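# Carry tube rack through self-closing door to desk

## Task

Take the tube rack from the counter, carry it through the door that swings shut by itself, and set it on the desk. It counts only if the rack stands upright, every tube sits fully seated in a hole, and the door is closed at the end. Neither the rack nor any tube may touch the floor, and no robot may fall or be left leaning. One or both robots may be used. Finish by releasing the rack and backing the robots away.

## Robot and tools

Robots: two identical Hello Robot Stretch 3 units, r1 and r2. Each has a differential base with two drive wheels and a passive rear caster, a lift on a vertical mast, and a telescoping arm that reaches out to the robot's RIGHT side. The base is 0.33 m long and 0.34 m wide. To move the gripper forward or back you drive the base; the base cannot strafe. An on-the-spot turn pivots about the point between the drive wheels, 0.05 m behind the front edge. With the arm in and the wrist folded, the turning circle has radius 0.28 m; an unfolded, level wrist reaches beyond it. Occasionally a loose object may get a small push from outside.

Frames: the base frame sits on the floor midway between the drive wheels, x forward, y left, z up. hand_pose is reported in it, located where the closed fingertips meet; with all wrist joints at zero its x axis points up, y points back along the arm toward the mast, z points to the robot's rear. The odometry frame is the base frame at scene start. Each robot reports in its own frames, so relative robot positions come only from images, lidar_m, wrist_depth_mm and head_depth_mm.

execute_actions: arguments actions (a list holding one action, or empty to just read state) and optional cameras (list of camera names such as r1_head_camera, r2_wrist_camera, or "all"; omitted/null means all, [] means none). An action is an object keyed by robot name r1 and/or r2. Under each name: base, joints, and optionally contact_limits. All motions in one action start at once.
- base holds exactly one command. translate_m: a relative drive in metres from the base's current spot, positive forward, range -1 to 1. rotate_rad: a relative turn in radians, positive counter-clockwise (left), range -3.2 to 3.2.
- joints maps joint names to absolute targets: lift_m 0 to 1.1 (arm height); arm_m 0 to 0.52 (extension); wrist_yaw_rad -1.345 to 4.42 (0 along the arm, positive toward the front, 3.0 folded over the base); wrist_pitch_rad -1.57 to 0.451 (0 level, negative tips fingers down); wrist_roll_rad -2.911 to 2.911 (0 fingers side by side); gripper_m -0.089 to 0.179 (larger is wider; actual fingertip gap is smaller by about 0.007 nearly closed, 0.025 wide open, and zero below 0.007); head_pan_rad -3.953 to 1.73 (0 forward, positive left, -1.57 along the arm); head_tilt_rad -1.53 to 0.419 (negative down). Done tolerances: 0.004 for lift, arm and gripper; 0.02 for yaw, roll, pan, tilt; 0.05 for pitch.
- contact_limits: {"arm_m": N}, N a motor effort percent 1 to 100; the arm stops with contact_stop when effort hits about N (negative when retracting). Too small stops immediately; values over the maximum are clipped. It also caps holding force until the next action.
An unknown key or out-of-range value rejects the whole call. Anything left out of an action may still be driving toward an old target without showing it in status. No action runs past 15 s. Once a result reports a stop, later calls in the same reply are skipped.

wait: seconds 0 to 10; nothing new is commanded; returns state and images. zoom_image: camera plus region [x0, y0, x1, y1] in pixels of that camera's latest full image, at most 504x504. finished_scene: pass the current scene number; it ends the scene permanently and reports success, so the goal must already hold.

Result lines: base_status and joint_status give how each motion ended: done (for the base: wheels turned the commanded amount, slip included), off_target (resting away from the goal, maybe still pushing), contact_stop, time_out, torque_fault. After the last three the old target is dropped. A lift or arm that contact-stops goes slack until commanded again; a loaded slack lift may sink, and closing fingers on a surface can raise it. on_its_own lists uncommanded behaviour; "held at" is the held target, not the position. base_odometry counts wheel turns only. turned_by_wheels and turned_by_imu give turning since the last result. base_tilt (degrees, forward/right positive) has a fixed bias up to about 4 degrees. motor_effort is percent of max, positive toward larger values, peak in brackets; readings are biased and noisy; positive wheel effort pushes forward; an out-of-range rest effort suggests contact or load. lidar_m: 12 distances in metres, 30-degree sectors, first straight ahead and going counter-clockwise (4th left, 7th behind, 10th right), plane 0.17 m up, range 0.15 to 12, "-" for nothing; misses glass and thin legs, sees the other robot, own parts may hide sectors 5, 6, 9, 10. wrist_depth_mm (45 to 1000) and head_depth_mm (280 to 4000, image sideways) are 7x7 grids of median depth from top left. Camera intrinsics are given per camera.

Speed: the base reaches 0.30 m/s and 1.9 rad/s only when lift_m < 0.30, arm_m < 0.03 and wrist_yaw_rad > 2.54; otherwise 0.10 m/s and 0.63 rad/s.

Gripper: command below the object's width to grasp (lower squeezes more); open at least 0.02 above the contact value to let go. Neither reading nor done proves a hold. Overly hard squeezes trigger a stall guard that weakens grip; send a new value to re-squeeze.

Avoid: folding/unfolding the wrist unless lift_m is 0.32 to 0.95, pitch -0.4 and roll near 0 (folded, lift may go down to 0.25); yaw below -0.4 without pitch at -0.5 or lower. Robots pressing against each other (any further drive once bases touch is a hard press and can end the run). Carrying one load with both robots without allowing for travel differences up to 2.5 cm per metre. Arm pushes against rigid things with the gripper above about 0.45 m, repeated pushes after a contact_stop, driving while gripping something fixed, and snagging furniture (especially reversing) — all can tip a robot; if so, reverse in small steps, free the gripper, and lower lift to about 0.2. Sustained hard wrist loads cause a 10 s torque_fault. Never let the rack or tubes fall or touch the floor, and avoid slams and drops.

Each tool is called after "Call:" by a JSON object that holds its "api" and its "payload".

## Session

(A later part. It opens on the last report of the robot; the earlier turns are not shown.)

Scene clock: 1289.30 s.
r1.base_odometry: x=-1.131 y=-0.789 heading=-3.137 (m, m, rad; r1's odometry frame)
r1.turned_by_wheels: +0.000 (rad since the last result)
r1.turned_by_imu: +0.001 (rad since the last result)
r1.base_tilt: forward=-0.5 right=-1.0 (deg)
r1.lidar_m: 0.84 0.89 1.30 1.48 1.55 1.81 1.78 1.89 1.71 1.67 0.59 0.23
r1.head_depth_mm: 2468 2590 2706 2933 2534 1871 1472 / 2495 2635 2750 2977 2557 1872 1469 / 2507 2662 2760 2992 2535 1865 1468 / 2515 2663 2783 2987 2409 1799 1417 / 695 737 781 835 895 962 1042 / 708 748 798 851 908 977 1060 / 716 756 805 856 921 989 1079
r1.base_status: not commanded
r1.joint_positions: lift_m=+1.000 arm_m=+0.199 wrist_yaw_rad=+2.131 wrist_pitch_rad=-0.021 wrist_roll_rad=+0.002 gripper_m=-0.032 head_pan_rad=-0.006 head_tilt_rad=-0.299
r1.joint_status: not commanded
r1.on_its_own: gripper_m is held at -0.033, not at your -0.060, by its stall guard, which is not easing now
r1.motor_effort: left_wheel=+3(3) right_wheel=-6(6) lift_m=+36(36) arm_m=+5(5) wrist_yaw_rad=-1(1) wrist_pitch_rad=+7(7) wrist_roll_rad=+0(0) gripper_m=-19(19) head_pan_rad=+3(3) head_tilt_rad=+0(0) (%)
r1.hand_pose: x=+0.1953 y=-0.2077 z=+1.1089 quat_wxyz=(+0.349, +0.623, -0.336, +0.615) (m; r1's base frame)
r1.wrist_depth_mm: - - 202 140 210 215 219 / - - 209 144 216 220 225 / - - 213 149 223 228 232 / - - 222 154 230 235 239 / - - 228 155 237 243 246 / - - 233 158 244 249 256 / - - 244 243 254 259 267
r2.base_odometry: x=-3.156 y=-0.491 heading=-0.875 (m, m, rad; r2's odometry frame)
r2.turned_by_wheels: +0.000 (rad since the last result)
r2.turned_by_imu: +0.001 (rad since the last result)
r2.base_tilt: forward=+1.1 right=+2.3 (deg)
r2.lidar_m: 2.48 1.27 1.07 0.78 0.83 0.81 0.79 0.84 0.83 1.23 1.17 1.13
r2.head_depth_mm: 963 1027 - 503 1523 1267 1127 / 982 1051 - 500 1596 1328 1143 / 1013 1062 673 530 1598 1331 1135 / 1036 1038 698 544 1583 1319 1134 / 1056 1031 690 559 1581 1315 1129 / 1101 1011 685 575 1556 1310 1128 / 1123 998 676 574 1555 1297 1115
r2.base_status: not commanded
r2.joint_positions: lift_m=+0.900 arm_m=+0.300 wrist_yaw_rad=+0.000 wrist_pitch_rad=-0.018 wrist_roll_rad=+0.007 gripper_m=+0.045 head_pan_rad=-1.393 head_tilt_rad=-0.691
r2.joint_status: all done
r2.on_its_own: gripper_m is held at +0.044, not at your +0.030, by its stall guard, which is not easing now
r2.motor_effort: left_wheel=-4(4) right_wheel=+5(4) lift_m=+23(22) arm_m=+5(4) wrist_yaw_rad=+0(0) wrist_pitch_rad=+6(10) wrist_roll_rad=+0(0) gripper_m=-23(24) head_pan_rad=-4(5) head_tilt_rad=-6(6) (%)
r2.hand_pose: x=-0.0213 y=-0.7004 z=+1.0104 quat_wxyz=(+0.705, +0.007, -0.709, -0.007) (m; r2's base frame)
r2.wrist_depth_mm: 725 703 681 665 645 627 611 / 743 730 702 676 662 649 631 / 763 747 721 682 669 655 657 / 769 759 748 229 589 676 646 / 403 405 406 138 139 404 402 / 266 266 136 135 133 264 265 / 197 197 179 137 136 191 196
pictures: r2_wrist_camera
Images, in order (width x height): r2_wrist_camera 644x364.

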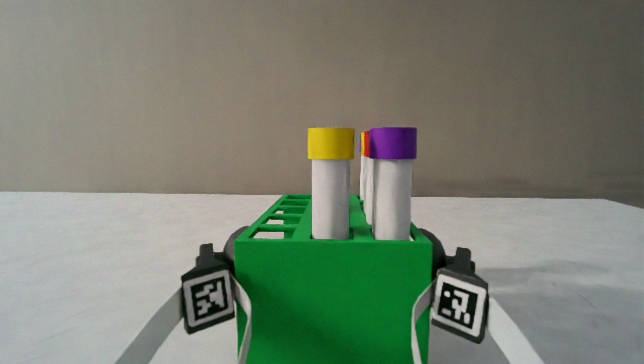

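Call:
{"api": "execute_actions", "payload": {"actions": [{"r2": {"joints": {"gripper_m": 0.11}}}], "cameras": ["r2_wrist_camera", "r2_head_camera"]}}

Scene clock: 1296.63 s.
r1.base_odometry: x=-1.131 y=-0.789 heading=-3.137 (m, m, rad; r1's odometry frame)
r1.turned_by_wheels: +0.000 (rad since the last result)
r1.turned_by_imu: +0.001 (rad since the last result)
r1.base_tilt: forward=-0.5 right=-1.1 (deg)
r1.lidar_m: 0.84 0.90 1.30 1.48 1.56 1.81 1.78 1.90 1.70 1.67 0.59 0.23
r1.head_depth_mm: 2486 2624 2718 2953 2519 1867 1472 / 2489 2629 2737 2943 2559 1881 1476 / 2521 2659 2770 2977 2539 1868 1468 / 2527 2667 2796 2982 2430 1788 1429 / 695 736 780 835 893 960 1041 / 708 750 795 848 913 982 1066 / 714 759 804 858 923 994 1082
r1.base_status: not commanded
r1.joint_positions: lift_m=+1.000 arm_m=+0.199 wrist_yaw_rad=+2.131 wrist_pitch_rad=-0.021 wrist_roll_rad=+0.002 gripper_m=-0.032 head_pan_rad=-0.006 head_tilt_rad=-0.299
r1.joint_status: not commanded
r1.on_its_own: gripper_m is held at -0.033, not at your -0.060, by its stall guard, which is not easing now
r1.motor_effort: left_wheel=+2(3) right_wheel=-6(6) lift_m=+36(36) arm_m=+6(5) wrist_yaw_rad=-2(2) wrist_pitch_rad=+7(7) wrist_roll_rad=+0(0) gripper_m=-19(19) head_pan_rad=+3(3) head_tilt_rad=-1(1) (%)
r1.hand_pose: x=+0.1953 y=-0.2077 z=+1.1089 quat_wxyz=(+0.349, +0.623, -0.336, +0.615) (m; r1's base frame)
r1.wrist_depth_mm: - - 202 140 212 215 219 / - - 209 143 216 222 225 / - - 214 148 222 228 232 / - - 222 154 228 233 240 / - - 226 155 237 243 247 / - - 232 158 245 251 256 / - - 245 242 254 258 266
r2.base_odometry: x=-3.156 y=-0.491 heading=-0.875 (m, m, rad; r2's odometry frame)
r2.turned_by_wheels: +0.000 (rad since the last result)
r2.turned_by_imu: +0.001 (rad since the last result)
r2.base_tilt: forward=+1.0 right=+2.3 (deg)
r2.lidar_m: 2.49 1.27 1.07 0.78 0.84 0.81 0.79 0.84 0.83 1.23 1.16 1.14
r2.head_depth_mm: 961 1026 - 504 1530 1265 1121 / 985 1047 - 501 1595 1337 1146 / 1011 1058 675 530 1583 1332 1134 / 1034 1040 698 545 1583 1320 1137 / 1061 1024 692 560 1570 1304 1125 / 1091 1013 683 575 1563 1308 1120 / 1112 993 675 575 1554 1303 1115
r2.base_status: not commanded
r2.joint_positions: lift_m=+0.900 arm_m=+0.300 wrist_yaw_rad=+0.000 wrist_pitch_rad=-0.021 wrist_roll_rad=+0.007 gripper_m=+0.110 head_pan_rad=-1.393 head_tilt_rad=-0.691
r2.joint_status: all done
r2.motor_effort: left_wheel=-4(4) right_wheel=+4(5) lift_m=+23(23) arm_m=+4(5) wrist_yaw_rad=+0(1) wrist_pitch_rad=+7(7) wrist_roll_rad=+0(0) gripper_m=+0(95) head_pan_rad=-5(4) head_tilt_rad=-6(6) (%)
r2.hand_pose: x=-0.0213 y=-0.7003 z=+1.0095 quat_wxyz=(+0.705, +0.008, -0.709, -0.008) (m; r2's base frame)
r2.wrist_depth_mm: 724 707 674 658 651 626 611 / 742 727 695 679 650 648 619 / 759 733 712 682 675 653 644 / 759 741 730 229 584 664 652 / 398 400 397 140 139 398 395 / 262 261 137 135 133 272 262 / 194 191 177 138 137 186 194
pictures: r2_head_camera (sideways: a quarter turn clockwise sets it upright), r2_wrist_camera
Images, in order (width x height): r2_head_camera 896x504, r2_wrist_camera 644x364.

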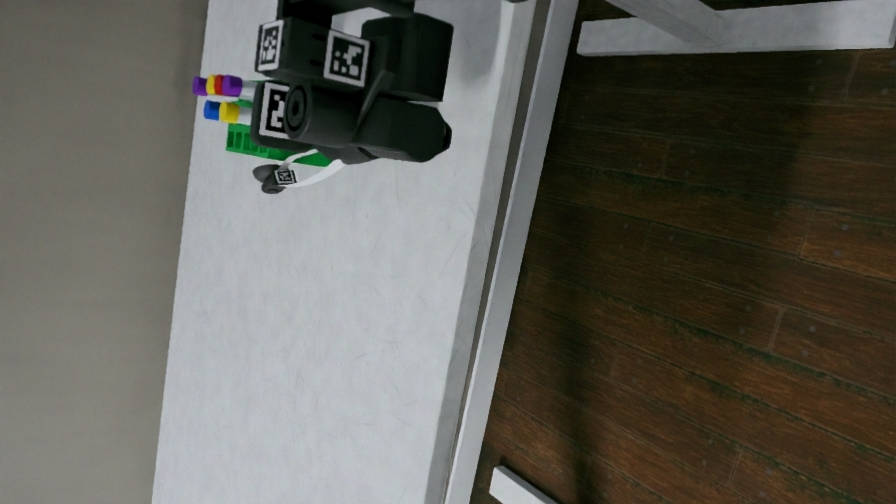

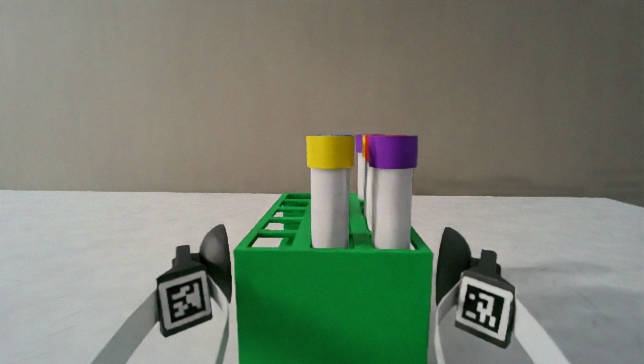

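Call:
{"api": "execute_actions", "payload": {"actions": [{"r2": {"joints": {"arm_m": 0.0}}, "r1": {"base": {"translate_m": 0.055}, "joints": {"arm_m": 0.16}}}], "cameras": ["r2_wrist_camera", "r1_wrist_camera"]}}

Scene clock: 1307.83 s.
r1.base_odometry: x=-1.186 y=-0.789 heading=-3.137 (m, m, rad; r1's odometry frame)
r1.turned_by_wheels: +0.000 (rad since the last result)
r1.turned_by_imu: +0.002 (rad since the last result)
r1.base_tilt: forward=-0.7 right=-1.2 (deg)
r1.lidar_m: 0.24 0.83 1.21 1.47 1.55 1.88 1.84 1.95 1.71 1.67 0.58 0.23
r1.head_depth_mm: 2411 - - - - - - / 2439 2617 2686 2903 2565 1876 1520 / 2475 2624 2694 2937 2543 1863 1465 / 2483 2615 2752 2956 2422 1789 1425 / 648 685 728 778 830 894 970 / 660 697 743 792 845 912 992 / 665 705 748 801 858 927 1005
r1.base_status: done
r1.joint_positions: lift_m=+1.000 arm_m=+0.160 wrist_yaw_rad=+2.128 wrist_pitch_rad=-0.021 wrist_roll_rad=+0.002 gripper_m=-0.032 head_pan_rad=-0.006 head_tilt_rad=-0.299
r1.joint_status: all done
r1.on_its_own: gripper_m is held at -0.033, not at your -0.060, by its stall guard, which is not easing now
r1.motor_effort: left_wheel=+2(9) right_wheel=-3(7) lift_m=+36(36) arm_m=-4(4) wrist_yaw_rad=+3(8) wrist_pitch_rad=+7(7) wrist_roll_rad=+0(0) gripper_m=-19(20) head_pan_rad=+4(4) head_tilt_rad=-1(1) (%)
r1.hand_pose: x=+0.1957 y=-0.1701 z=+1.1089 quat_wxyz=(+0.350, +0.622, -0.337, +0.614) (m; r1's base frame)
r1.wrist_depth_mm: - - 205 141 205 206 205 / - - 211 145 212 211 210 / - - 217 148 218 217 219 / - - 223 153 226 224 224 / - - 231 155 230 231 231 / - - - 158 241 238 241 / - - 249 245 246 246 246
r2.base_odometry: x=-3.156 y=-0.491 heading=-0.875 (m, m, rad; r2's odometry frame)
r2.turned_by_wheels: +0.000 (rad since the last result)
r2.turned_by_imu: +0.002 (rad since the last result)
r2.base_tilt: forward=+1.0 right=+2.3 (deg)
r2.lidar_m: 2.49 1.27 1.04 0.78 0.83 0.81 0.79 0.84 0.83 1.23 1.16 1.14
r2.head_depth_mm: 958 1022 722 558 1529 - - / 981 1052 654 536 - - - / 1007 1062 677 547 1649 - - / 1035 1044 698 564 1584 1318 1132 / 1063 1031 691 560 1571 1322 1131 / 1088 1010 685 576 1563 1304 1119 / 1122 994 677 574 1555 1304 1117
r2.base_status: not commanded
r2.joint_positions: lift_m=+0.900 arm_m=+0.003 wrist_yaw_rad=+0.000 wrist_pitch_rad=-0.021 wrist_roll_rad=+0.007 gripper_m=+0.110 head_pan_rad=-1.393 head_tilt_rad=-0.692
r2.joint_status: all done
joint sent to its limit — the command would take r2.arm_m past its lower limit, so that joint was sent only as far as its limit.
r2.motor_effort: left_wheel=-4(4) right_wheel=+5(5) lift_m=+23(23) arm_m=-5(4) wrist_yaw_rad=-1(0) wrist_pitch_rad=+7(7) wrist_roll_rad=+0(0) gripper_m=+0(0) head_pan_rad=-4(5) head_tilt_rad=-6(5) (%)
r2.hand_pose: x=-0.0214 y=-0.4037 z=+1.0097 quat_wxyz=(+0.705, +0.008, -0.709, -0.008) (m; r2's base frame)
r2.wrist_depth_mm: - - 987 945 944 899 862 / - - - 960 941 935 899 / - - - - 977 950 915 / 845 857 848 438 834 837 944 / 404 403 431 403 403 406 400 / 265 266 267 266 266 274 263 / 203 198 198 197 198 187 196
pictures: r1_wrist_camera, r2_wrist_camera
Images, in order (width x height): r1_wrist_camera 644x364, r2_wrist_camera 644x364.

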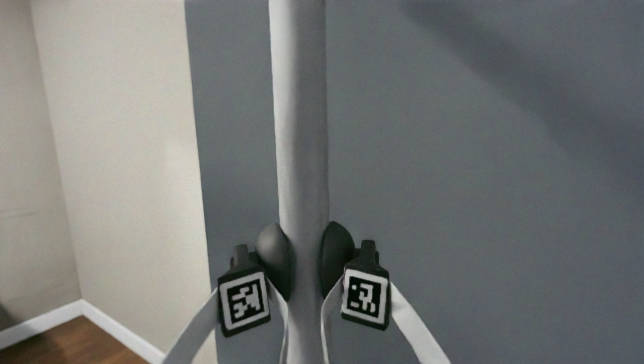

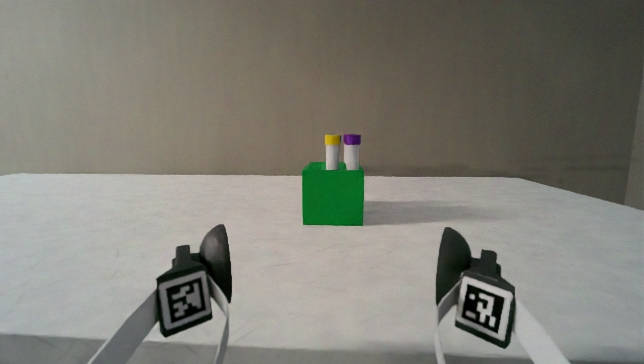

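Call:
{"api": "execute_actions", "payload": {"actions": [{"r1": {"base": {"translate_m": 0.065}, "joints": {"arm_m": 0.121}}}], "cameras": []}}

Call:
{"api": "execute_actions", "payload": {"actions": [{"r1": {"base": {"translate_m": 0.07}, "joints": {"arm_m": 0.086}}}], "cameras": []}}

Call:
{"api": "execute_actions", "payload": {"actions": [{"r1": {"base": {"translate_m": 0.07}, "joints": {"arm_m": 0.058}}}], "cameras": []}}

Call:
{"api": "execute_actions", "payload": {"actions": [{"r1": {"base": {"translate_m": 0.08}, "joints": {"arm_m": 0.033}}}], "cameras": ["r1_wrist_camera", "r1_nav_camera"]}}

Scene clock: 1320.60 s.
r1.base_odometry: x=-1.251 y=-0.789 heading=-3.137 (m, m, rad; r1's odometry frame)
r1.turned_by_wheels: +0.000 (rad since the last result)
r1.turned_by_imu: +0.001 (rad since the last result)
r1.base_tilt: forward=-0.6 right=-1.1 (deg)
r1.lidar_m: 0.23 0.77 1.11 1.47 1.55 1.94 1.90 2.02 1.72 1.68 0.56 0.25
r1.head_depth_mm: - - - - - - - / - - - - - - - / 2409 2544 - - - - - / 2443 2577 2715 2893 2541 1791 1429 / 591 626 663 707 757 817 884 / 598 635 675 722 774 832 903 / 607 643 684 731 784 846 918
r1.base_status: done
r1.joint_positions: lift_m=+1.000 arm_m=+0.121 wrist_yaw_rad=+2.126 wrist_pitch_rad=-0.021 wrist_roll_rad=+0.002 gripper_m=-0.032 head_pan_rad=-0.006 head_tilt_rad=-0.299
r1.joint_status: all done
r1.on_its_own: gripper_m is held at -0.033, not at your -0.060, by its stall guard, which is not easing now
r1.motor_effort: left_wheel=+1(6) right_wheel=-3(7) lift_m=+36(37) arm_m=-5(7) wrist_yaw_rad=+4(18) wrist_pitch_rad=+7(7) wrist_roll_rad=+0(0) gripper_m=-18(21) head_pan_rad=+4(2) head_tilt_rad=-1(1) (%)
r1.hand_pose: x=+0.1959 y=-0.1314 z=+1.1089 quat_wxyz=(+0.350, +0.622, -0.337, +0.614) (m; r1's base frame)
r1.wrist_depth_mm: - - 210 141 203 198 192 / - - 217 145 207 204 200 / - - 224 148 215 208 206 / - - 231 155 218 214 210 / - - 237 156 226 219 217 / - - - 159 232 230 221 / - - 253 242 240 235 230
r2.base_odometry: x=-3.156 y=-0.491 heading=-0.875 (m, m, rad; r2's odometry frame)
r2.turned_by_wheels: +0.000 (rad since the last result)
r2.turned_by_imu: +0.001 (rad since the last result)
r2.base_tilt: forward=+1.1 right=+2.3 (deg)
r2.lidar_m: 2.48 1.27 1.01 0.78 0.84 0.81 0.79 0.84 0.83 1.23 1.17 1.14
r2.head_depth_mm: 966 1030 721 559 1531 - - / 990 1047 652 534 - - - / 1009 1063 675 548 1636 - - / 1034 1041 698 562 1587 1320 1138 / 1067 1027 691 560 1581 1321 1122 / 1090 1013 685 575 1564 1306 1122 / 1126 1000 678 575 1546 1305 1120
r2.base_status: not commanded
r2.joint_positions: lift_m=+0.900 arm_m=+0.003 wrist_yaw_rad=+0.000 wrist_pitch_rad=-0.021 wrist_roll_rad=+0.007 gripper_m=+0.110 head_pan_rad=-1.393 head_tilt_rad=-0.692
r2.joint_status: not commanded
r2.motor_effort: left_wheel=-4(4) right_wheel=+4(5) lift_m=+23(23) arm_m=-4(4) wrist_yaw_rad=+0(0) wrist_pitch_rad=+7(7) wrist_roll_rad=+0(0) gripper_m=+1(0) head_pan_rad=-5(4) head_tilt_rad=-6(6) (%)
r2.hand_pose: x=-0.0214 y=-0.4037 z=+1.0097 quat_wxyz=(+0.705, +0.008, -0.709, -0.008) (m; r2's base frame)
r2.wrist_depth_mm: - - 982 945 951 908 894 / - - 1000 991 947 936 906 / - - - - 989 959 935 / 856 852 861 431 838 847 925 / 404 405 429 403 406 400 403 / 265 264 265 265 267 274 265 / 203 197 197 198 198 188 196
pictures: none
No camera images: the call's "cameras" was empty. Leave "cameras" out to get every camera's image.

Scene clock: 1322.30 s.
r1.base_odometry: x=-1.321 y=-0.789 heading=-3.137 (m, m, rad; r1's odometry frame)
r1.turned_by_wheels: +0.000 (rad since the last result)
r1.turned_by_imu: +0.001 (rad since the last result)
r1.base_tilt: forward=-0.6 right=-1.1 (deg)
r1.lidar_m: 0.23 0.69 1.00 1.47 1.54 2.01 1.97 2.10 1.72 1.69 0.52 0.27
r1.head_depth_mm: - - - - - - 287 / - - - - - - - / - - - - - - - / - - - - - - - / 533 564 597 637 680 729 791 / 535 567 604 643 693 748 812 / 543 577 613 654 702 755 821
r1.base_status: done
r1.joint_positions: lift_m=+1.000 arm_m=+0.086 wrist_yaw_rad=+2.124 wrist_pitch_rad=-0.021 wrist_roll_rad=+0.002 gripper_m=-0.032 head_pan_rad=-0.006 head_tilt_rad=-0.299
r1.joint_status: all done
r1.on_its_own: gripper_m is held at -0.033, not at your -0.060, by its stall guard, which is not easing now
r1.motor_effort: left_wheel=+0(7) right_wheel=-3(7) lift_m=+36(36) arm_m=-4(6) wrist_yaw_rad=+7(25) wrist_pitch_rad=+7(7) wrist_roll_rad=+0(0) gripper_m=-18(21) head_pan_rad=+3(3) head_tilt_rad=-1(1) (%)
r1.hand_pose: x=+0.1962 y=-0.0970 z=+1.1089 quat_wxyz=(+0.351, +0.621, -0.338, +0.614) (m; r1's base frame)
r1.wrist_depth_mm: - 996 215 143 198 190 182 / - - 221 147 203 195 187 / - - 231 150 208 200 192 / - - 239 155 216 207 197 / - - 954 156 221 212 202 / - - - 160 226 218 209 / - - 264 243 238 226 214
r2.base_odometry: x=-3.156 y=-0.491 heading=-0.875 (m, m, rad; r2's odometry frame)
r2.turned_by_wheels: +0.000 (rad since the last result)
r2.turned_by_imu: +0.000 (rad since the last result)
r2.base_tilt: forward=+1.0 right=+2.3 (deg)
r2.lidar_m: 2.49 1.27 0.99 0.78 0.84 0.81 0.79 0.84 0.83 1.23 1.17 1.14
r2.head_depth_mm: 964 1026 719 558 1523 - - / 985 1053 651 536 - - - / 1008 1067 676 548 1640 - - / 1037 1042 701 564 1578 1314 1137 / 1064 1030 693 560 1573 1310 1122 / 1091 1015 683 576 1557 1307 1127 / 1119 990 678 575 1558 1301 1124
r2.base_status: not commanded
r2.joint_positions: lift_m=+0.900 arm_m=+0.003 wrist_yaw_rad=+0.000 wrist_pitch_rad=-0.021 wrist_roll_rad=+0.007 gripper_m=+0.110 head_pan_rad=-1.393 head_tilt_rad=-0.692
r2.joint_status: not commanded
r2.motor_effort: left_wheel=-4(4) right_wheel=+5(5) lift_m=+23(23) arm_m=-5(5) wrist_yaw_rad=-1(1) wrist_pitch_rad=+7(7) wrist_roll_rad=+0(0) gripper_m=+0(0) head_pan_rad=-4(4) head_tilt_rad=-5(6) (%)
r2.hand_pose: x=-0.0214 y=-0.4037 z=+1.0097 quat_wxyz=(+0.705, +0.008, -0.709, -0.008) (m; r2's base frame)
r2.wrist_depth_mm: - - 975 966 928 913 893 / - - - 985 984 919 917 / - - - - 996 948 942 / 859 843 847 436 844 828 928 / 406 406 430 407 408 402 404 / 265 267 265 266 265 276 264 / 203 198 198 199 198 187 196
pictures: none
No camera images: the call's "cameras" was empty. Leave "cameras" out to get every camera's image.

Scene clock: 1324.00 s.
r1.base_odometry: x=-1.391 y=-0.790 heading=-3.137 (m, m, rad; r1's odometry frame)
r1.turned_by_wheels: +0.000 (rad since the last result)
r1.turned_by_imu: +0.001 (rad since the last result)
r1.base_tilt: forward=-0.6 right=-1.1 (deg)
r1.lidar_m: 0.24 0.62 0.90 1.46 1.54 2.08 2.04 2.17 1.72 1.69 0.49 0.28
r1.head_depth_mm: - - - - - - - / - - - - - - 284 / - - - - - - - / - - - - - - - / - - - - - 640 694 / 467 498 528 567 608 657 718 / 482 509 542 579 621 671 726
r1.base_status: done
r1.joint_positions: lift_m=+1.000 arm_m=+0.058 wrist_yaw_rad=+2.122 wrist_pitch_rad=-0.021 wrist_roll_rad=+0.002 gripper_m=-0.032 head_pan_rad=-0.006 head_tilt_rad=-0.299
r1.joint_status: all done
r1.on_its_own: gripper_m is held at -0.033, not at your -0.060, by its stall guard, which is not easing now
r1.motor_effort: left_wheel=-1(5) right_wheel=-2(5) lift_m=+36(37) arm_m=-5(8) wrist_yaw_rad=+10(30) wrist_pitch_rad=+7(7) wrist_roll_rad=+0(0) gripper_m=-18(20) head_pan_rad=+3(3) head_tilt_rad=-1(1) (%)
r1.hand_pose: x=+0.1965 y=-0.0695 z=+1.1089 quat_wxyz=(+0.352, +0.621, -0.339, +0.613) (m; r1's base frame)
r1.wrist_depth_mm: - 871 223 143 193 183 174 / - 924 228 147 199 188 179 / - 975 751 151 207 193 184 / - - 759 156 211 198 187 / - - 816 158 217 205 192 / - - 923 162 224 210 198 / - - 877 244 235 216 204
r2.base_odometry: x=-3.156 y=-0.491 heading=-0.875 (m, m, rad; r2's odometry frame)
r2.turned_by_wheels: +0.000 (rad since the last result)
r2.turned_by_imu: +0.000 (rad since the last result)
r2.base_tilt: forward=+1.1 right=+2.3 (deg)
r2.lidar_m: 2.48 1.27 0.97 0.78 0.84 0.81 0.80 0.84 0.83 1.23 1.16 1.13
r2.head_depth_mm: 964 1027 722 558 1533 - - / 986 1052 653 535 - - - / 1011 1061 676 548 1654 - - / 1032 1042 697 563 1575 1327 1135 / 1060 1030 692 560 1572 1310 1124 / 1092 1007 683 576 1571 1307 1123 / 1131 999 678 576 1555 1305 1124
r2.base_status: not commanded
r2.joint_positions: lift_m=+0.900 arm_m=+0.003 wrist_yaw_rad=+0.000 wrist_pitch_rad=-0.021 wrist_roll_rad=+0.007 gripper_m=+0.110 head_pan_rad=-1.393 head_tilt_rad=-0.692
r2.joint_status: not commanded
r2.motor_effort: left_wheel=-4(4) right_wheel=+4(5) lift_m=+23(23) arm_m=-5(4) wrist_yaw_rad=+0(1) wrist_pitch_rad=+7(7) wrist_roll_rad=+0(0) gripper_m=+0(1) head_pan_rad=-5(4) head_tilt_rad=-5(5) (%)
r2.hand_pose: x=-0.0214 y=-0.4037 z=+1.0097 quat_wxyz=(+0.705, +0.008, -0.709, -0.008) (m; r2's base frame)
r2.wrist_depth_mm: - - 966 965 941 896 885 / - - - 976 956 915 910 / - - - - 989 963 935 / 851 847 865 439 844 858 949 / 406 404 427 405 402 400 404 / 266 266 268 264 264 276 264 / 202 197 198 198 199 187 196
pictures: none
No camera images: the call's "cameras" was empty. Leave "cameras" out to get every camera's image.

Scene clock: 1325.80 s.
r1.base_odometry: x=-1.471 y=-0.790 heading=-3.137 (m, m, rad; r1's odometry frame)
r1.turned_by_wheels: +0.000 (rad since the last result)
r1.turned_by_imu: +0.001 (rad since the last result)
r1.base_tilt: forward=-0.6 right=-1.1 (deg)
r1.lidar_m: 0.25 0.53 0.77 1.47 1.54 2.17 2.12 2.24 1.73 1.51 0.45 0.28
r1.head_depth_mm: - - - - - - 292 / - - - - - - - / - - - - - - - / - - - - - - 283 / - - - - - - - / - 419 448 478 518 557 605 / 408 434 461 492 528 569 618
r1.base_status: done
r1.joint_positions: lift_m=+1.000 arm_m=+0.033 wrist_yaw_rad=+2.117 wrist_pitch_rad=-0.021 wrist_roll_rad=+0.002 gripper_m=-0.032 head_pan_rad=-0.006 head_tilt_rad=-0.299
r1.joint_status: all done
r1.on_its_own: gripper_m is held at -0.033, not at your -0.060, by its stall guard, which is not easing now; wrist_yaw_rad is at rest, and its effort (+15) is outside its rest range (-12 to +12)
r1.motor_effort: left_wheel=-2(5) right_wheel=-2(6) lift_m=+36(36) arm_m=-5(8) wrist_yaw_rad=+15(38) wrist_pitch_rad=+7(7) wrist_roll_rad=+0(0) gripper_m=-19(21) head_pan_rad=+3(3) head_tilt_rad=-1(1) (%)
r1.hand_pose: x=+0.1972 y=-0.0456 z=+1.1089 quat_wxyz=(+0.353, +0.620, -0.340, +0.612) (m; r1's base frame)
r1.wrist_depth_mm: 994 707 574 145 193 177 165 / - 760 610 148 197 183 168 / - 799 614 152 203 186 173 / - 861 641 160 209 191 177 / - 857 675 160 215 197 182 / - 939 758 163 217 203 187 / - - 713 243 231 208 191
r2.base_odometry: x=-3.156 y=-0.491 heading=-0.875 (m, m, rad; r2's odometry frame)
r2.turned_by_wheels: +0.000 (rad since the last result)
r2.turned_by_imu: +0.000 (rad since the last result)
r2.base_tilt: forward=+1.0 right=+2.2 (deg)
r2.lidar_m: 2.48 1.27 0.95 0.78 0.84 0.81 0.79 0.84 0.83 1.23 1.17 1.13
r2.head_depth_mm: 960 1024 723 559 1522 - - / 982 1051 651 536 - - - / 1017 1059 677 548 1635 - - / 1041 1039 697 563 1582 1328 1130 / 1065 1022 690 559 1565 1316 1133 / 1092 1012 684 576 1562 1315 1125 / 1117 996 676 574 1548 1303 1121
r2.base_status: not commanded
r2.joint_positions: lift_m=+0.900 arm_m=+0.003 wrist_yaw_rad=+0.000 wrist_pitch_rad=-0.021 wrist_roll_rad=+0.007 gripper_m=+0.110 head_pan_rad=-1.393 head_tilt_rad=-0.692
r2.joint_status: not commanded
r2.motor_effort: left_wheel=-4(4) right_wheel=+4(4) lift_m=+23(23) arm_m=-4(5) wrist_yaw_rad=+0(0) wrist_pitch_rad=+7(7) wrist_roll_rad=+0(1) gripper_m=+2(0) head_pan_rad=-4(4) head_tilt_rad=-6(6) (%)
r2.hand_pose: x=-0.0214 y=-0.4037 z=+1.0097 quat_wxyz=(+0.705, +0.008, -0.709, -0.008) (m; r2's base frame)
r2.wrist_depth_mm: - - 971 950 925 906 877 / - - - 989 950 921 881 / - - - - 968 951 925 / 844 851 843 435 853 838 936 / 402 404 431 409 406 403 401 / 265 265 266 266 266 276 264 / 203 198 198 198 198 187 197
pictures: r1_nav_camera (sideways: a quarter turn counterclockwise sets it upright), r1_wrist_camera
Images, in order (width x height): r1_nav_camera 672x504, r1_wrist_camera 644x364.

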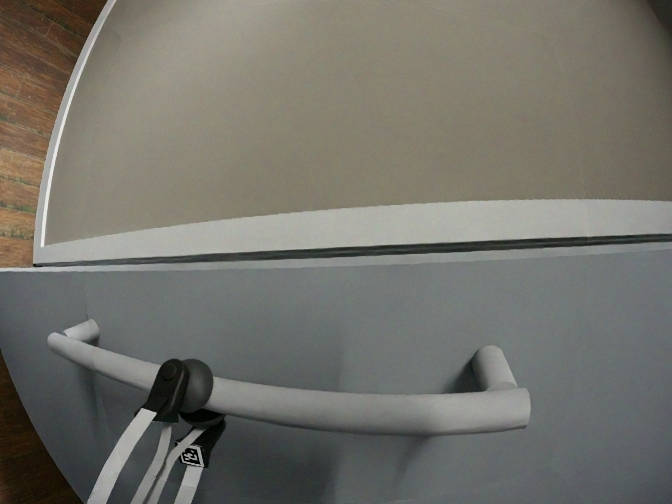

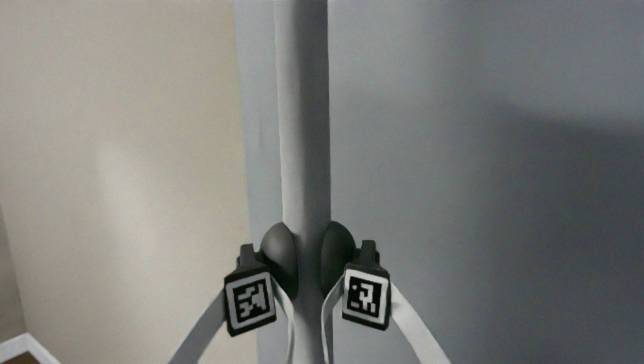

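Call:
{"api": "execute_actions", "payload": {"actions": [{"r1": {"base": {"translate_m": 0.1}, "joints": {"arm_m": 0.012}}}], "cameras": []}}

Call:
{"api": "execute_actions", "payload": {"actions": [{"r1": {"base": {"translate_m": 0.12}, "joints": {"arm_m": 0.0}}}], "cameras": ["r1_wrist_camera", "r1_nav_camera"]}}

Scene clock: 1333.57 s.
r1.base_odometry: x=-1.571 y=-0.791 heading=-3.137 (m, m, rad; r1's odometry frame)
r1.turned_by_wheels: +0.000 (rad since the last result)
r1.turned_by_imu: +0.001 (rad since the last result)
r1.base_tilt: forward=-0.5 right=-1.1 (deg)
r1.lidar_m: 0.27 0.41 0.62 1.48 1.53 2.19 2.22 2.26 1.74 1.21 0.41 0.28
r1.head_depth_mm: - - - - - - 291 / - - - - - - 286 / - - - - - - - / - - - - - - 287 / - - - - - - 287 / - - - - 396 424 452 / 307 329 351 379 409 444 483
r1.base_status: done
r1.joint_positions: lift_m=+1.000 arm_m=+0.012 wrist_yaw_rad=+2.094 wrist_pitch_rad=-0.021 wrist_roll_rad=+0.002 gripper_m=-0.032 head_pan_rad=-0.006 head_tilt_rad=-0.299
r1.joint_status: all done
r1.on_its_own: wrist_yaw_rad is held at +2.089, not at your +2.130, by its stall guard, which is not easing now; gripper_m is held at -0.033, not at your -0.060, by its stall guard, which is not easing now
r1.motor_effort: left_wheel=+0(5) right_wheel=-3(7) lift_m=+36(37) arm_m=-4(7) wrist_yaw_rad=-6(46) wrist_pitch_rad=+7(7) wrist_roll_rad=+0(0) gripper_m=-17(21) head_pan_rad=+4(4) head_tilt_rad=-1(1) (%)
r1.hand_pose: x=+0.2001 y=-0.0295 z=+1.1089 quat_wxyz=(+0.360, +0.616, -0.347, +0.608) (m; r1's base frame)
r1.wrist_depth_mm: 702 536 431 147 190 172 156 / 755 575 453 151 194 175 160 / 800 586 466 154 201 180 163 / 859 623 490 160 205 184 167 / 936 656 509 161 212 188 172 / - 699 568 164 214 194 176 / - 746 551 244 227 200 181
r2.base_odometry: x=-3.156 y=-0.491 heading=-0.875 (m, m, rad; r2's odometry frame)
r2.turned_by_wheels: +0.000 (rad since the last result)
r2.turned_by_imu: +0.001 (rad since the last result)
r2.base_tilt: forward=+1.0 right=+2.3 (deg)
r2.lidar_m: 2.48 1.27 0.92 0.78 0.84 0.81 0.79 0.84 0.83 1.23 1.16 1.13
r2.head_depth_mm: 962 1028 725 559 1523 - - / 986 1048 651 535 - - - / 1011 1064 676 548 1631 - - / 1034 1043 699 562 1575 1325 1136 / 1063 1029 690 561 1576 1319 1129 / 1090 1016 684 577 1559 1307 1128 / 1119 998 678 575 1564 1302 1121
r2.base_status: not commanded
r2.joint_positions: lift_m=+0.900 arm_m=+0.003 wrist_yaw_rad=+0.000 wrist_pitch_rad=-0.021 wrist_roll_rad=+0.007 gripper_m=+0.110 head_pan_rad=-1.393 head_tilt_rad=-0.692
r2.joint_status: not commanded
r2.motor_effort: left_wheel=-4(3) right_wheel=+4(4) lift_m=+23(23) arm_m=-4(5) wrist_yaw_rad=-1(1) wrist_pitch_rad=+7(7) wrist_roll_rad=+0(0) gripper_m=+1(0) head_pan_rad=-4(4) head_tilt_rad=-6(6) (%)
r2.hand_pose: x=-0.0214 y=-0.4037 z=+1.0097 quat_wxyz=(+0.705, +0.008, -0.709, -0.008) (m; r2's base frame)
r2.wrist_depth_mm: - - 979 963 943 907 895 / - - - 997 974 932 911 / - - - - 999 949 930 / 852 858 848 435 841 842 945 / 402 405 429 404 407 405 402 / 264 266 266 265 266 273 265 / 203 198 198 198 197 188 197
pictures: none
No camera images: the call's "cameras" was empty. Leave "cameras" out to get every camera's image.

Scene clock: 1335.77 s.
r1.base_odometry: x=-1.691 y=-0.791 heading=-3.137 (m, m, rad; r1's odometry frame)
r1.turned_by_wheels: +0.000 (rad since the last result)
r1.turned_by_imu: +0.001 (rad since the last result)
r1.base_tilt: forward=-0.6 right=-1.1 (deg)
r1.lidar_m: 0.27 0.29 0.44 1.49 1.52 2.18 2.34 2.27 1.75 0.85 0.36 0.28
r1.head_depth_mm: - - - - - - 286 / - - - - - - 285 / - - - - - - - / - - - - - - 289 / - - - - - - 295 / - - - - - 284 300 / - - - - - 284 301
r1.base_status: done
r1.joint_positions: lift_m=+1.000 arm_m=+0.003 wrist_yaw_rad=+2.085 wrist_pitch_rad=-0.021 wrist_roll_rad=+0.002 gripper_m=-0.032 head_pan_rad=-0.006 head_tilt_rad=-0.299
r1.joint_status: all done
joint sent to its limit — the command would take r1.arm_m past its lower limit, so that joint was sent only as far as its limit.
r1.on_its_own: wrist_yaw_rad is held at +2.089, not at your +2.130, by its stall guard, which is not easing now; gripper_m is held at -0.033, not at your -0.060, by its stall guard, which is not easing now
r1.motor_effort: left_wheel=-1(6) right_wheel=-3(6) lift_m=+36(36) arm_m=-4(6) wrist_yaw_rad=+5(13) wrist_pitch_rad=+7(7) wrist_roll_rad=+0(0) gripper_m=-16(18) head_pan_rad=+3(3) head_tilt_rad=-1(1) (%)
r1.hand_pose: x=+0.2013 y=-0.0223 z=+1.1089 quat_wxyz=(+0.363, +0.615, -0.350, +0.607) (m; r1's base frame)
r1.wrist_depth_mm: 427 337 254 148 185 165 147 / 452 352 264 151 190 167 149 / 492 374 273 156 194 171 152 / 515 386 284 161 201 175 155 / 570 407 321 163 206 180 158 / 619 436 358 - 209 186 163 / 667 451 313 245 223 188 167
r2.base_odometry: x=-3.156 y=-0.491 heading=-0.875 (m, m, rad; r2's odometry frame)
r2.turned_by_wheels: +0.000 (rad since the last result)
r2.turned_by_imu: +0.000 (rad since the last result)
r2.base_tilt: forward=+1.0 right=+2.3 (deg)
r2.lidar_m: 2.48 1.18 0.89 0.78 0.84 0.81 0.79 0.84 0.83 1.23 1.16 1.14
r2.head_depth_mm: 960 1026 723 558 1534 - - / 985 1048 654 535 - - - / 1009 1064 677 548 1644 - - / 1038 1043 699 562 1580 1320 1144 / 1063 1027 692 560 1573 1309 1131 / 1089 1015 685 575 1551 1301 1123 / 1113 995 678 576 1554 1298 1120
r2.base_status: not commanded
r2.joint_positions: lift_m=+0.900 arm_m=+0.003 wrist_yaw_rad=+0.000 wrist_pitch_rad=-0.021 wrist_roll_rad=+0.007 gripper_m=+0.110 head_pan_rad=-1.393 head_tilt_rad=-0.692
r2.joint_status: not commanded
r2.motor_effort: left_wheel=-4(4) right_wheel=+5(5) lift_m=+23(23) arm_m=-4(4) wrist_yaw_rad=+0(1) wrist_pitch_rad=+7(7) wrist_roll_rad=+0(1) gripper_m=+1(0) head_pan_rad=-5(4) head_tilt_rad=-6(5) (%)
r2.hand_pose: x=-0.0214 y=-0.4037 z=+1.0097 quat_wxyz=(+0.705, +0.008, -0.709, -0.008) (m; r2's base frame)
r2.wrist_depth_mm: - - 998 950 956 909 885 / - - - 966 957 943 904 / - - - - 966 937 937 / 840 848 848 435 833 842 946 / 405 407 428 405 405 402 405 / 265 266 266 265 265 274 264 / 202 198 198 197 197 188 195
pictures: r1_nav_camera (sideways: a quarter turn counterclockwise sets it upright), r1_wrist_camera
Images, in order (width x height): r1_nav_camera 672x504, r1_wrist_camera 644x364.

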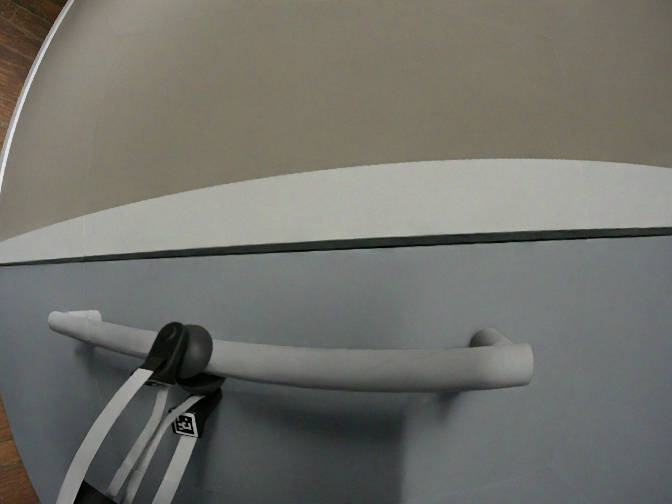

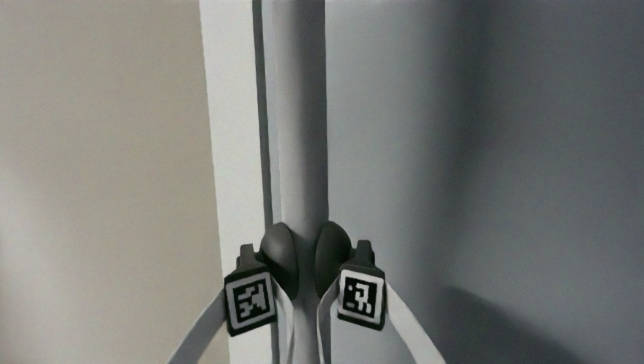

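Call:
{"api": "execute_actions", "payload": {"actions": [{"r1": {"joints": {"gripper_m": 0.13}}}], "cameras": ["r1_wrist_camera"]}}

Call:
{"api": "execute_actions", "payload": {"actions": [{"r1": {"base": {"translate_m": -0.5}}, "r2": {"joints": {"lift_m": 1.0}}}], "cameras": ["r1_nav_camera", "r1_head_camera"]}}

Scene clock: 1344.97 s.
r1.base_odometry: x=-1.691 y=-0.791 heading=-3.137 (m, m, rad; r1's odometry frame)
r1.turned_by_wheels: +0.000 (rad since the last result)
r1.turned_by_imu: +0.001 (rad since the last result)
r1.base_tilt: forward=-0.6 right=-1.1 (deg)
r1.lidar_m: 0.28 0.29 0.44 1.49 1.52 2.17 2.34 2.26 1.75 0.86 0.37 0.29
r1.head_depth_mm: - - - - - - 295 / - - - - - 283 299 / - - - - - - 304 / - - - - - 286 308 / - - - - - 288 311 / - - - - - 291 304 / - - - - - 284 301
r1.base_status: not commanded
r1.joint_positions: lift_m=+1.000 arm_m=+0.003 wrist_yaw_rad=+2.086 wrist_pitch_rad=-0.021 wrist_roll_rad=+0.002 gripper_m=+0.130 head_pan_rad=-0.006 head_tilt_rad=-0.299
r1.joint_status: all done
r1.on_its_own: wrist_yaw_rad is held at +2.089, not at your +2.130, by its stall guard, which is not easing now
r1.motor_effort: left_wheel=+0(1) right_wheel=-1(3) lift_m=+36(36) arm_m=-4(4) wrist_yaw_rad=+4(5) wrist_pitch_rad=+7(7) wrist_roll_rad=+0(0) gripper_m=+0(79) head_pan_rad=+4(3) head_tilt_rad=+0(1) (%)
r1.hand_pose: x=+0.2012 y=-0.0221 z=+1.1089 quat_wxyz=(+0.363, +0.615, -0.350, +0.607) (m; r1's base frame)
r1.wrist_depth_mm: 434 336 253 160 196 172 154 / 464 351 264 163 200 176 157 / 483 366 275 167 206 181 160 / 526 389 284 172 213 186 163 / 569 414 297 178 220 188 167 / 632 - 309 247 231 188 170 / 726 445 323 256 232 204 174
r2.base_odometry: x=-3.156 y=-0.491 heading=-0.875 (m, m, rad; r2's odometry frame)
r2.turned_by_wheels: +0.000 (rad since the last result)
r2.turned_by_imu: +0.001 (rad since the last result)
r2.base_tilt: forward=+1.0 right=+2.3 (deg)
r2.lidar_m: 2.49 1.17 0.89 0.78 0.84 0.81 0.79 0.84 0.83 1.23 1.16 1.14
r2.head_depth_mm: 961 1032 721 558 1523 - - / 984 1046 653 534 - - - / 1009 1057 677 548 1634 - - / 1040 1045 700 563 1578 1322 1138 / 1060 1028 691 560 1559 1323 1131 / 1094 1012 684 576 1562 1312 1125 / 1119 999 675 576 1541 1303 1120
r2.base_status: not commanded
r2.joint_positions: lift_m=+0.900 arm_m=+0.003 wrist_yaw_rad=+0.000 wrist_pitch_rad=-0.021 wrist_roll_rad=+0.007 gripper_m=+0.110 head_pan_rad=-1.393 head_tilt_rad=-0.692
r2.joint_status: not commanded
r2.motor_effort: left_wheel=-3(4) right_wheel=+4(4) lift_m=+23(23) arm_m=-5(4) wrist_yaw_rad=+0(1) wrist_pitch_rad=+7(7) wrist_roll_rad=+0(0) gripper_m=+0(0) head_pan_rad=-4(4) head_tilt_rad=-6(6) (%)
r2.hand_pose: x=-0.0214 y=-0.4037 z=+1.0097 quat_wxyz=(+0.705, +0.008, -0.709, -0.008) (m; r2's base frame)
r2.wrist_depth_mm: - - - 992 941 916 888 / - - - 998 959 930 895 / - - - - 996 945 926 / 843 848 838 436 852 831 917 / 406 406 433 406 405 407 398 / 265 266 266 266 266 273 263 / 203 198 197 198 197 188 197
pictures: r1_wrist_camera
Images, in order (width x height): r1_wrist_camera 644x364.

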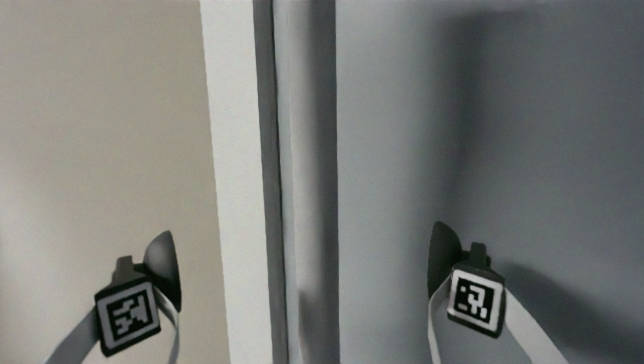

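Scene clock: 1350.90 s.
r1.base_odometry: x=-1.191 y=-0.789 heading=-3.137 (m, m, rad; r1's odometry frame)
r1.turned_by_wheels: +0.000 (rad since the last result)
r1.turned_by_imu: -0.001 (rad since the last result)
r1.base_tilt: forward=-0.7 right=-1.1 (deg)
r1.lidar_m: 0.78 0.83 1.20 1.47 1.56 1.88 1.84 1.96 1.71 1.67 1.03 0.80
r1.head_depth_mm: 628 661 703 749 796 854 917 / 632 668 710 754 805 863 935 / 638 675 718 762 814 876 946 / 644 678 712 764 817 888 956 / 641 678 717 772 822 887 962 / 655 693 739 788 842 905 984 / 662 701 744 791 853 919 997
r1.base_status: done
r1.joint_positions: lift_m=+1.000 arm_m=+0.003 wrist_yaw_rad=+2.086 wrist_pitch_rad=-0.021 wrist_roll_rad=+0.002 gripper_m=+0.130 head_pan_rad=-0.006 head_tilt_rad=-0.299
r1.joint_status: not commanded
r1.on_its_own: wrist_yaw_rad is held at +2.089, not at your +2.130, by its stall guard, which is not easing now
r1.motor_effort: left_wheel=+1(5) right_wheel=+0(4) lift_m=+36(36) arm_m=-4(4) wrist_yaw_rad=+4(3) wrist_pitch_rad=+7(7) wrist_roll_rad=+0(0) gripper_m=+1(0) head_pan_rad=+4(4) head_tilt_rad=-1(1) (%)
r1.hand_pose: x=+0.2012 y=-0.0221 z=+1.1089 quat_wxyz=(+0.363, +0.615, -0.350, +0.607) (m; r1's base frame)
r1.wrist_depth_mm: - - 960 755 649 585 520 / - - 951 795 687 595 531 / - - - 847 703 615 538 / - - - 849 729 632 555 / - - - 869 732 630 578 / - - - 908 767 639 583 / - - - 942 806 699 603
r2.base_odometry: x=-3.156 y=-0.491 heading=-0.875 (m, m, rad; r2's odometry frame)
r2.turned_by_wheels: +0.000 (rad since the last result)
r2.turned_by_imu: +0.001 (rad since the last result)
r2.base_tilt: forward=+0.9 right=+2.3 (deg)
r2.lidar_m: 2.49 1.17 0.89 0.78 0.84 0.81 0.79 0.84 0.83 1.23 1.16 1.14
r2.head_depth_mm: 961 1031 799 - - - 1105 / 985 1055 642 - - - 1127 / 1013 1060 675 569 1573 1329 1137 / 1035 1038 696 545 1587 1317 1142 / 1063 1033 692 560 1576 1324 1126 / 1085 1009 683 578 1554 1306 1114 / 1120 995 676 574 1557 1305 1121
r2.base_status: not commanded
r2.joint_positions: lift_m=+1.000 arm_m=+0.003 wrist_yaw_rad=+0.000 wrist_pitch_rad=-0.020 wrist_roll_rad=+0.007 gripper_m=+0.110 head_pan_rad=-1.393 head_tilt_rad=-0.692
r2.joint_status: all done
r2.motor_effort: left_wheel=-4(4) right_wheel=+5(5) lift_m=+43(45) arm_m=-4(4) wrist_yaw_rad=+0(1) wrist_pitch_rad=+7(7) wrist_roll_rad=+0(0) gripper_m=+0(0) head_pan_rad=-4(4) head_tilt_rad=-5(6) (%)
r2.hand_pose: x=-0.0214 y=-0.4037 z=+1.1090 quat_wxyz=(+0.705, +0.007, -0.709, -0.007) (m; r2's base frame)
r2.wrist_depth_mm: - - 960 974 953 900 890 / - - - 979 940 947 908 / - - - - 983 947 952 / - - - - - 982 940 / 737 730 775 488 733 720 990 / 477 484 478 456 478 490 477 / 352 346 356 355 354 338 356
pictures: r1_head_camera (sideways: a quarter turn clockwise sets it upright), r1_nav_camera (sideways: a quarter turn counterclockwise sets it upright)
Images, in order (width x height): r1_head_camera 896x504, r1_nav_camera 672x504.

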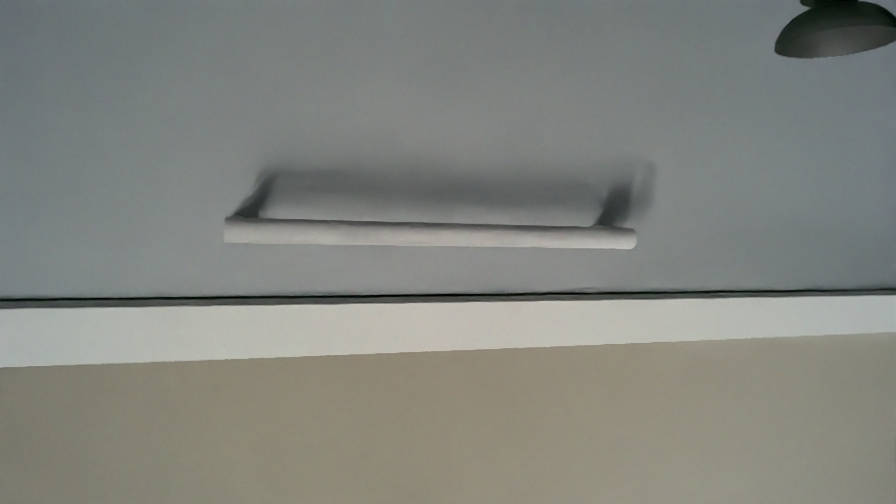

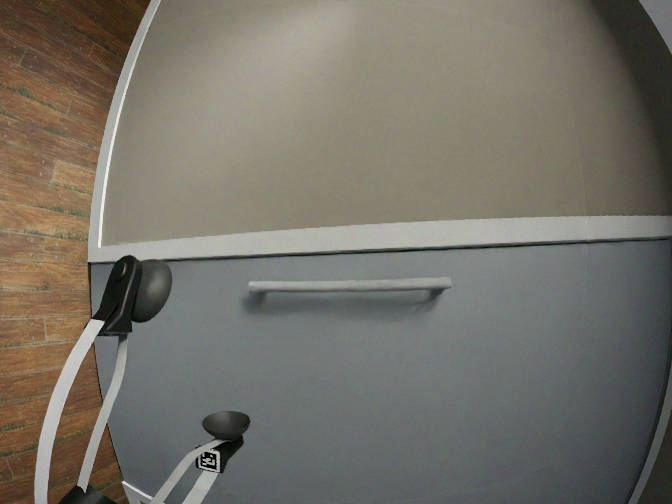

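Call:
{"api": "execute_actions", "payload": {"actions": [{"r2": {"joints": {"lift_m": 1.1, "arm_m": 0.12, "wrist_pitch_rad": -0.5}}}], "cameras": ["r2_wrist_camera", "r2_head_camera"]}}

Scene clock: 1358.50 s.
r1.base_odometry: x=-1.191 y=-0.789 heading=-3.137 (m, m, rad; r1's odometry frame)
r1.turned_by_wheels: +0.000 (rad since the last result)
r1.turned_by_imu: +0.001 (rad since the last result)
r1.base_tilt: forward=-0.5 right=-1.1 (deg)
r1.lidar_m: 0.78 0.83 1.20 1.47 1.56 1.88 1.84 1.95 1.71 1.67 1.04 0.80
r1.head_depth_mm: 628 661 702 747 798 856 916 / 633 668 709 755 805 865 933 / 638 674 716 762 813 877 948 / 644 677 711 764 820 886 958 / 640 677 721 774 823 888 964 / 654 695 738 787 844 909 986 / 662 702 745 796 853 919 998
r1.base_status: not commanded
r1.joint_positions: lift_m=+1.000 arm_m=+0.003 wrist_yaw_rad=+2.086 wrist_pitch_rad=-0.021 wrist_roll_rad=+0.002 gripper_m=+0.130 head_pan_rad=-0.006 head_tilt_rad=-0.299
r1.joint_status: not commanded
r1.on_its_own: wrist_yaw_rad is held at +2.089, not at your +2.130, by its stall guard, which is not easing now
r1.motor_effort: left_wheel=+1(1) right_wheel=+0(0) lift_m=+36(36) arm_m=-4(4) wrist_yaw_rad=+4(4) wrist_pitch_rad=+7(7) wrist_roll_rad=+0(0) gripper_m=+0(1) head_pan_rad=+3(3) head_tilt_rad=-1(1) (%)
r1.hand_pose: x=+0.2012 y=-0.0221 z=+1.1089 quat_wxyz=(+0.363, +0.615, -0.350, +0.607) (m; r1's base frame)
r1.wrist_depth_mm: - - 938 786 659 585 523 / - - 934 792 672 589 531 / - - 977 845 716 617 547 / - - - 859 724 623 561 / - - - 877 734 627 570 / - - - 932 788 653 575 / - - - 963 813 706 587
r2.base_odometry: x=-3.156 y=-0.491 heading=-0.875 (m, m, rad; r2's odometry frame)
r2.turned_by_wheels: +0.000 (rad since the last result)
r2.turned_by_imu: +0.001 (rad since the last result)
r2.base_tilt: forward=+1.0 right=+2.3 (deg)
r2.lidar_m: 2.48 1.17 0.89 0.78 0.83 0.81 0.79 0.84 0.83 1.23 1.16 1.14
r2.head_depth_mm: - - - 538 1528 1261 1119 / 972 1089 - 534 1593 1331 1143 / 1009 1065 672 532 1586 1319 1140 / 1035 1043 700 545 1576 1319 1142 / 1060 1025 692 559 1567 1323 1127 / 1097 1011 681 574 1559 1307 1123 / 1122 999 677 574 1551 1299 1117
r2.base_status: not commanded
r2.joint_positions: lift_m=+1.100 arm_m=+0.120 wrist_yaw_rad=+0.000 wrist_pitch_rad=-0.512 wrist_roll_rad=+0.007 gripper_m=+0.110 head_pan_rad=-1.393 head_tilt_rad=-0.692
r2.joint_status: all done
r2.motor_effort: left_wheel=-4(4) right_wheel=+4(5) lift_m=+43(44) arm_m=+4(6) wrist_yaw_rad=+0(1) wrist_pitch_rad=+4(6) wrist_roll_rad=+0(0) gripper_m=+1(0) head_pan_rad=-5(4) head_tilt_rad=-5(6) (%)
r2.hand_pose: x=-0.0215 y=-0.4763 z=+1.0918 quat_wxyz=(+0.682, +0.179, -0.686, -0.180) (m; r2's base frame)
r2.wrist_depth_mm: 851 860 821 811 801 769 756 / 921 838 840 816 813 808 820 / 620 609 613 405 583 577 564 / 473 468 467 386 455 446 445 / 392 384 389 375 374 370 367 / 325 325 317 319 315 318 310 / 281 276 278 276 275 264 270
pictures: r2_head_camera (sideways: a quarter turn clockwise sets it upright), r2_wrist_camera
Images, in order (width x height): r2_head_camera 896x504, r2_wrist_camera 644x364.

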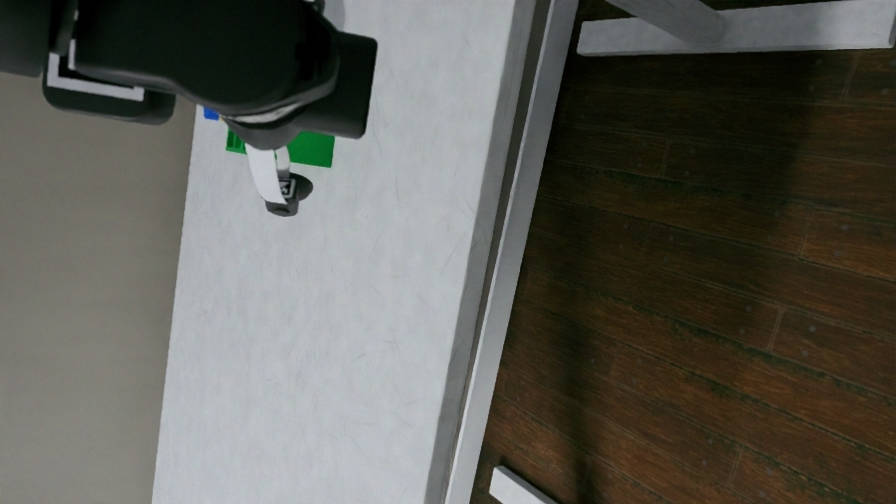

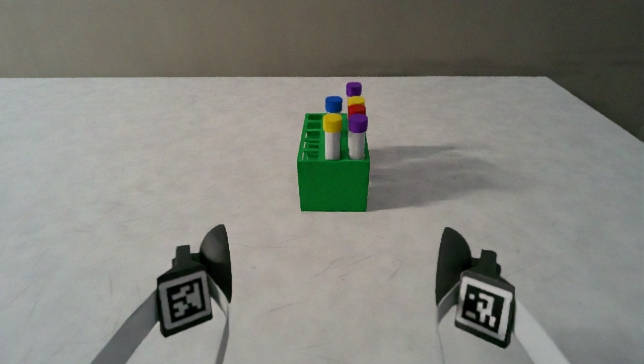

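Call:
{"api": "zoom_image", "payload": {"camera": "r2_wrist_camera", "region": [270, 60, 400, 220]}}

Region (270, 60, 400, 220) of r2_wrist_camera's 644x364 image, scaled by 3.150; it fills the left 410 columns of this view, and the rest is white.

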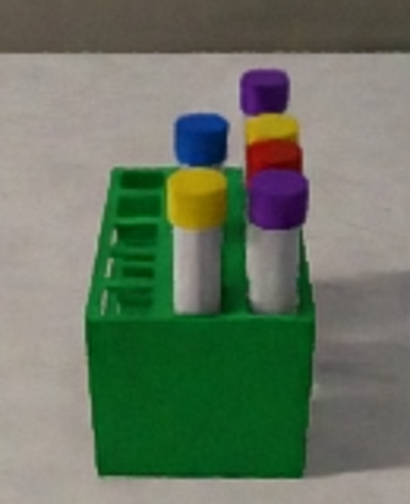

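Call:
{"api": "execute_actions", "payload": {"actions": [{"r2": {"joints": {"lift_m": 1.1, "arm_m": 0.2, "wrist_pitch_rad": -0.8}}}], "cameras": ["r2_wrist_camera"]}}

Scene clock: 1390.40 s.
r1.base_odometry: x=-1.191 y=-0.789 heading=-3.137 (m, m, rad; r1's odometry frame)
r1.turned_by_wheels: +0.000 (rad since the last result)
r1.turned_by_imu: +0.001 (rad since the last result)
r1.base_tilt: forward=-0.6 right=-1.1 (deg)
r1.lidar_m: 0.78 0.83 1.20 1.47 1.55 1.88 1.84 1.96 1.71 1.67 1.04 0.80
r1.head_depth_mm: 627 663 702 747 796 855 914 / 633 668 708 754 807 865 933 / 639 676 716 763 814 873 950 / 644 678 710 764 820 884 960 / 641 678 720 772 825 888 963 / 655 693 736 787 840 908 986 / 661 700 745 796 852 920 999
r1.base_status: not commanded
r1.joint_positions: lift_m=+1.000 arm_m=+0.003 wrist_yaw_rad=+2.086 wrist_pitch_rad=-0.021 wrist_roll_rad=+0.002 gripper_m=+0.130 head_pan_rad=-0.006 head_tilt_rad=-0.299
r1.joint_status: not commanded
r1.on_its_own: wrist_yaw_rad is held at +2.089, not at your +2.130, by its stall guard, which is not easing now
r1.motor_effort: left_wheel=+1(1) right_wheel=+0(0) lift_m=+36(36) arm_m=-4(4) wrist_yaw_rad=+3(4) wrist_pitch_rad=+7(7) wrist_roll_rad=+0(0) gripper_m=+1(0) head_pan_rad=+3(3) head_tilt_rad=-1(1) (%)
r1.hand_pose: x=+0.2012 y=-0.0221 z=+1.1089 quat_wxyz=(+0.363, +0.615, -0.350, +0.607) (m; r1's base frame)
r1.wrist_depth_mm: - - 904 779 673 597 520 / - - 995 778 681 609 531 / - - 948 819 710 607 545 / - - - 860 724 634 553 / - - - 884 761 639 574 / - - - 904 778 631 597 / - - - 929 778 695 591
r2.base_odometry: x=-3.156 y=-0.491 heading=-0.875 (m, m, rad; r2's odometry frame)
r2.turned_by_wheels: +0.000 (rad since the last result)
r2.turned_by_imu: +0.001 (rad since the last result)
r2.base_tilt: forward=+1.0 right=+2.3 (deg)
r2.lidar_m: 2.48 1.17 0.89 0.78 0.84 0.81 0.79 0.84 0.83 1.23 1.16 1.14
r2.head_depth_mm: - - 721 537 1517 1273 1125 / 979 - 650 534 1591 1336 1146 / 1005 1061 676 532 1597 1330 1136 / 1032 1040 699 546 1581 1317 1135 / 1063 1026 689 560 1576 1314 1127 / 1090 1010 684 576 1557 1321 1123 / 1117 997 675 574 1554 1297 1119
r2.base_status: not commanded
r2.joint_positions: lift_m=+1.100 arm_m=+0.200 wrist_yaw_rad=+0.000 wrist_pitch_rad=-0.807 wrist_roll_rad=+0.007 gripper_m=+0.110 head_pan_rad=-1.393 head_tilt_rad=-0.692
r2.joint_status: all done
r2.motor_effort: left_wheel=-4(4) right_wheel=+4(4) lift_m=+43(43) arm_m=+5(5) wrist_yaw_rad=-1(0) wrist_pitch_rad=+2(5) wrist_roll_rad=+0(0) gripper_m=+0(0) head_pan_rad=-4(4) head_tilt_rad=-5(6) (%)
r2.hand_pose: x=-0.0216 y=-0.5045 z=+1.0366 quat_wxyz=(+0.648, +0.277, -0.652, -0.279) (m; r2's base frame)
r2.wrist_depth_mm: 511 498 482 313 463 456 453 / 421 411 405 281 389 389 381 / 359 354 348 321 338 337 329 / 313 308 304 302 298 296 292 / 280 277 276 270 268 264 261 / 250 251 245 243 242 240 237 / 227 223 224 223 220 214 216
pictures: r2_wrist_camera
Images, in order (width x height): r2_wrist_camera 644x364.

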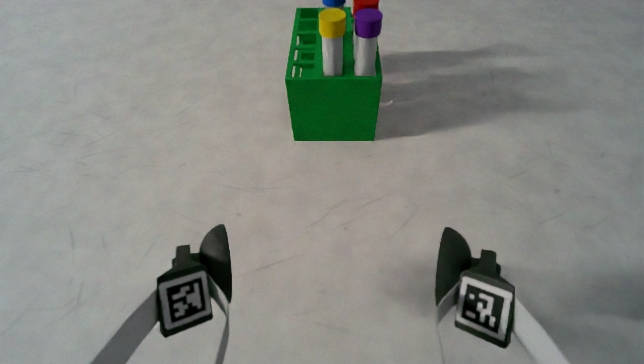

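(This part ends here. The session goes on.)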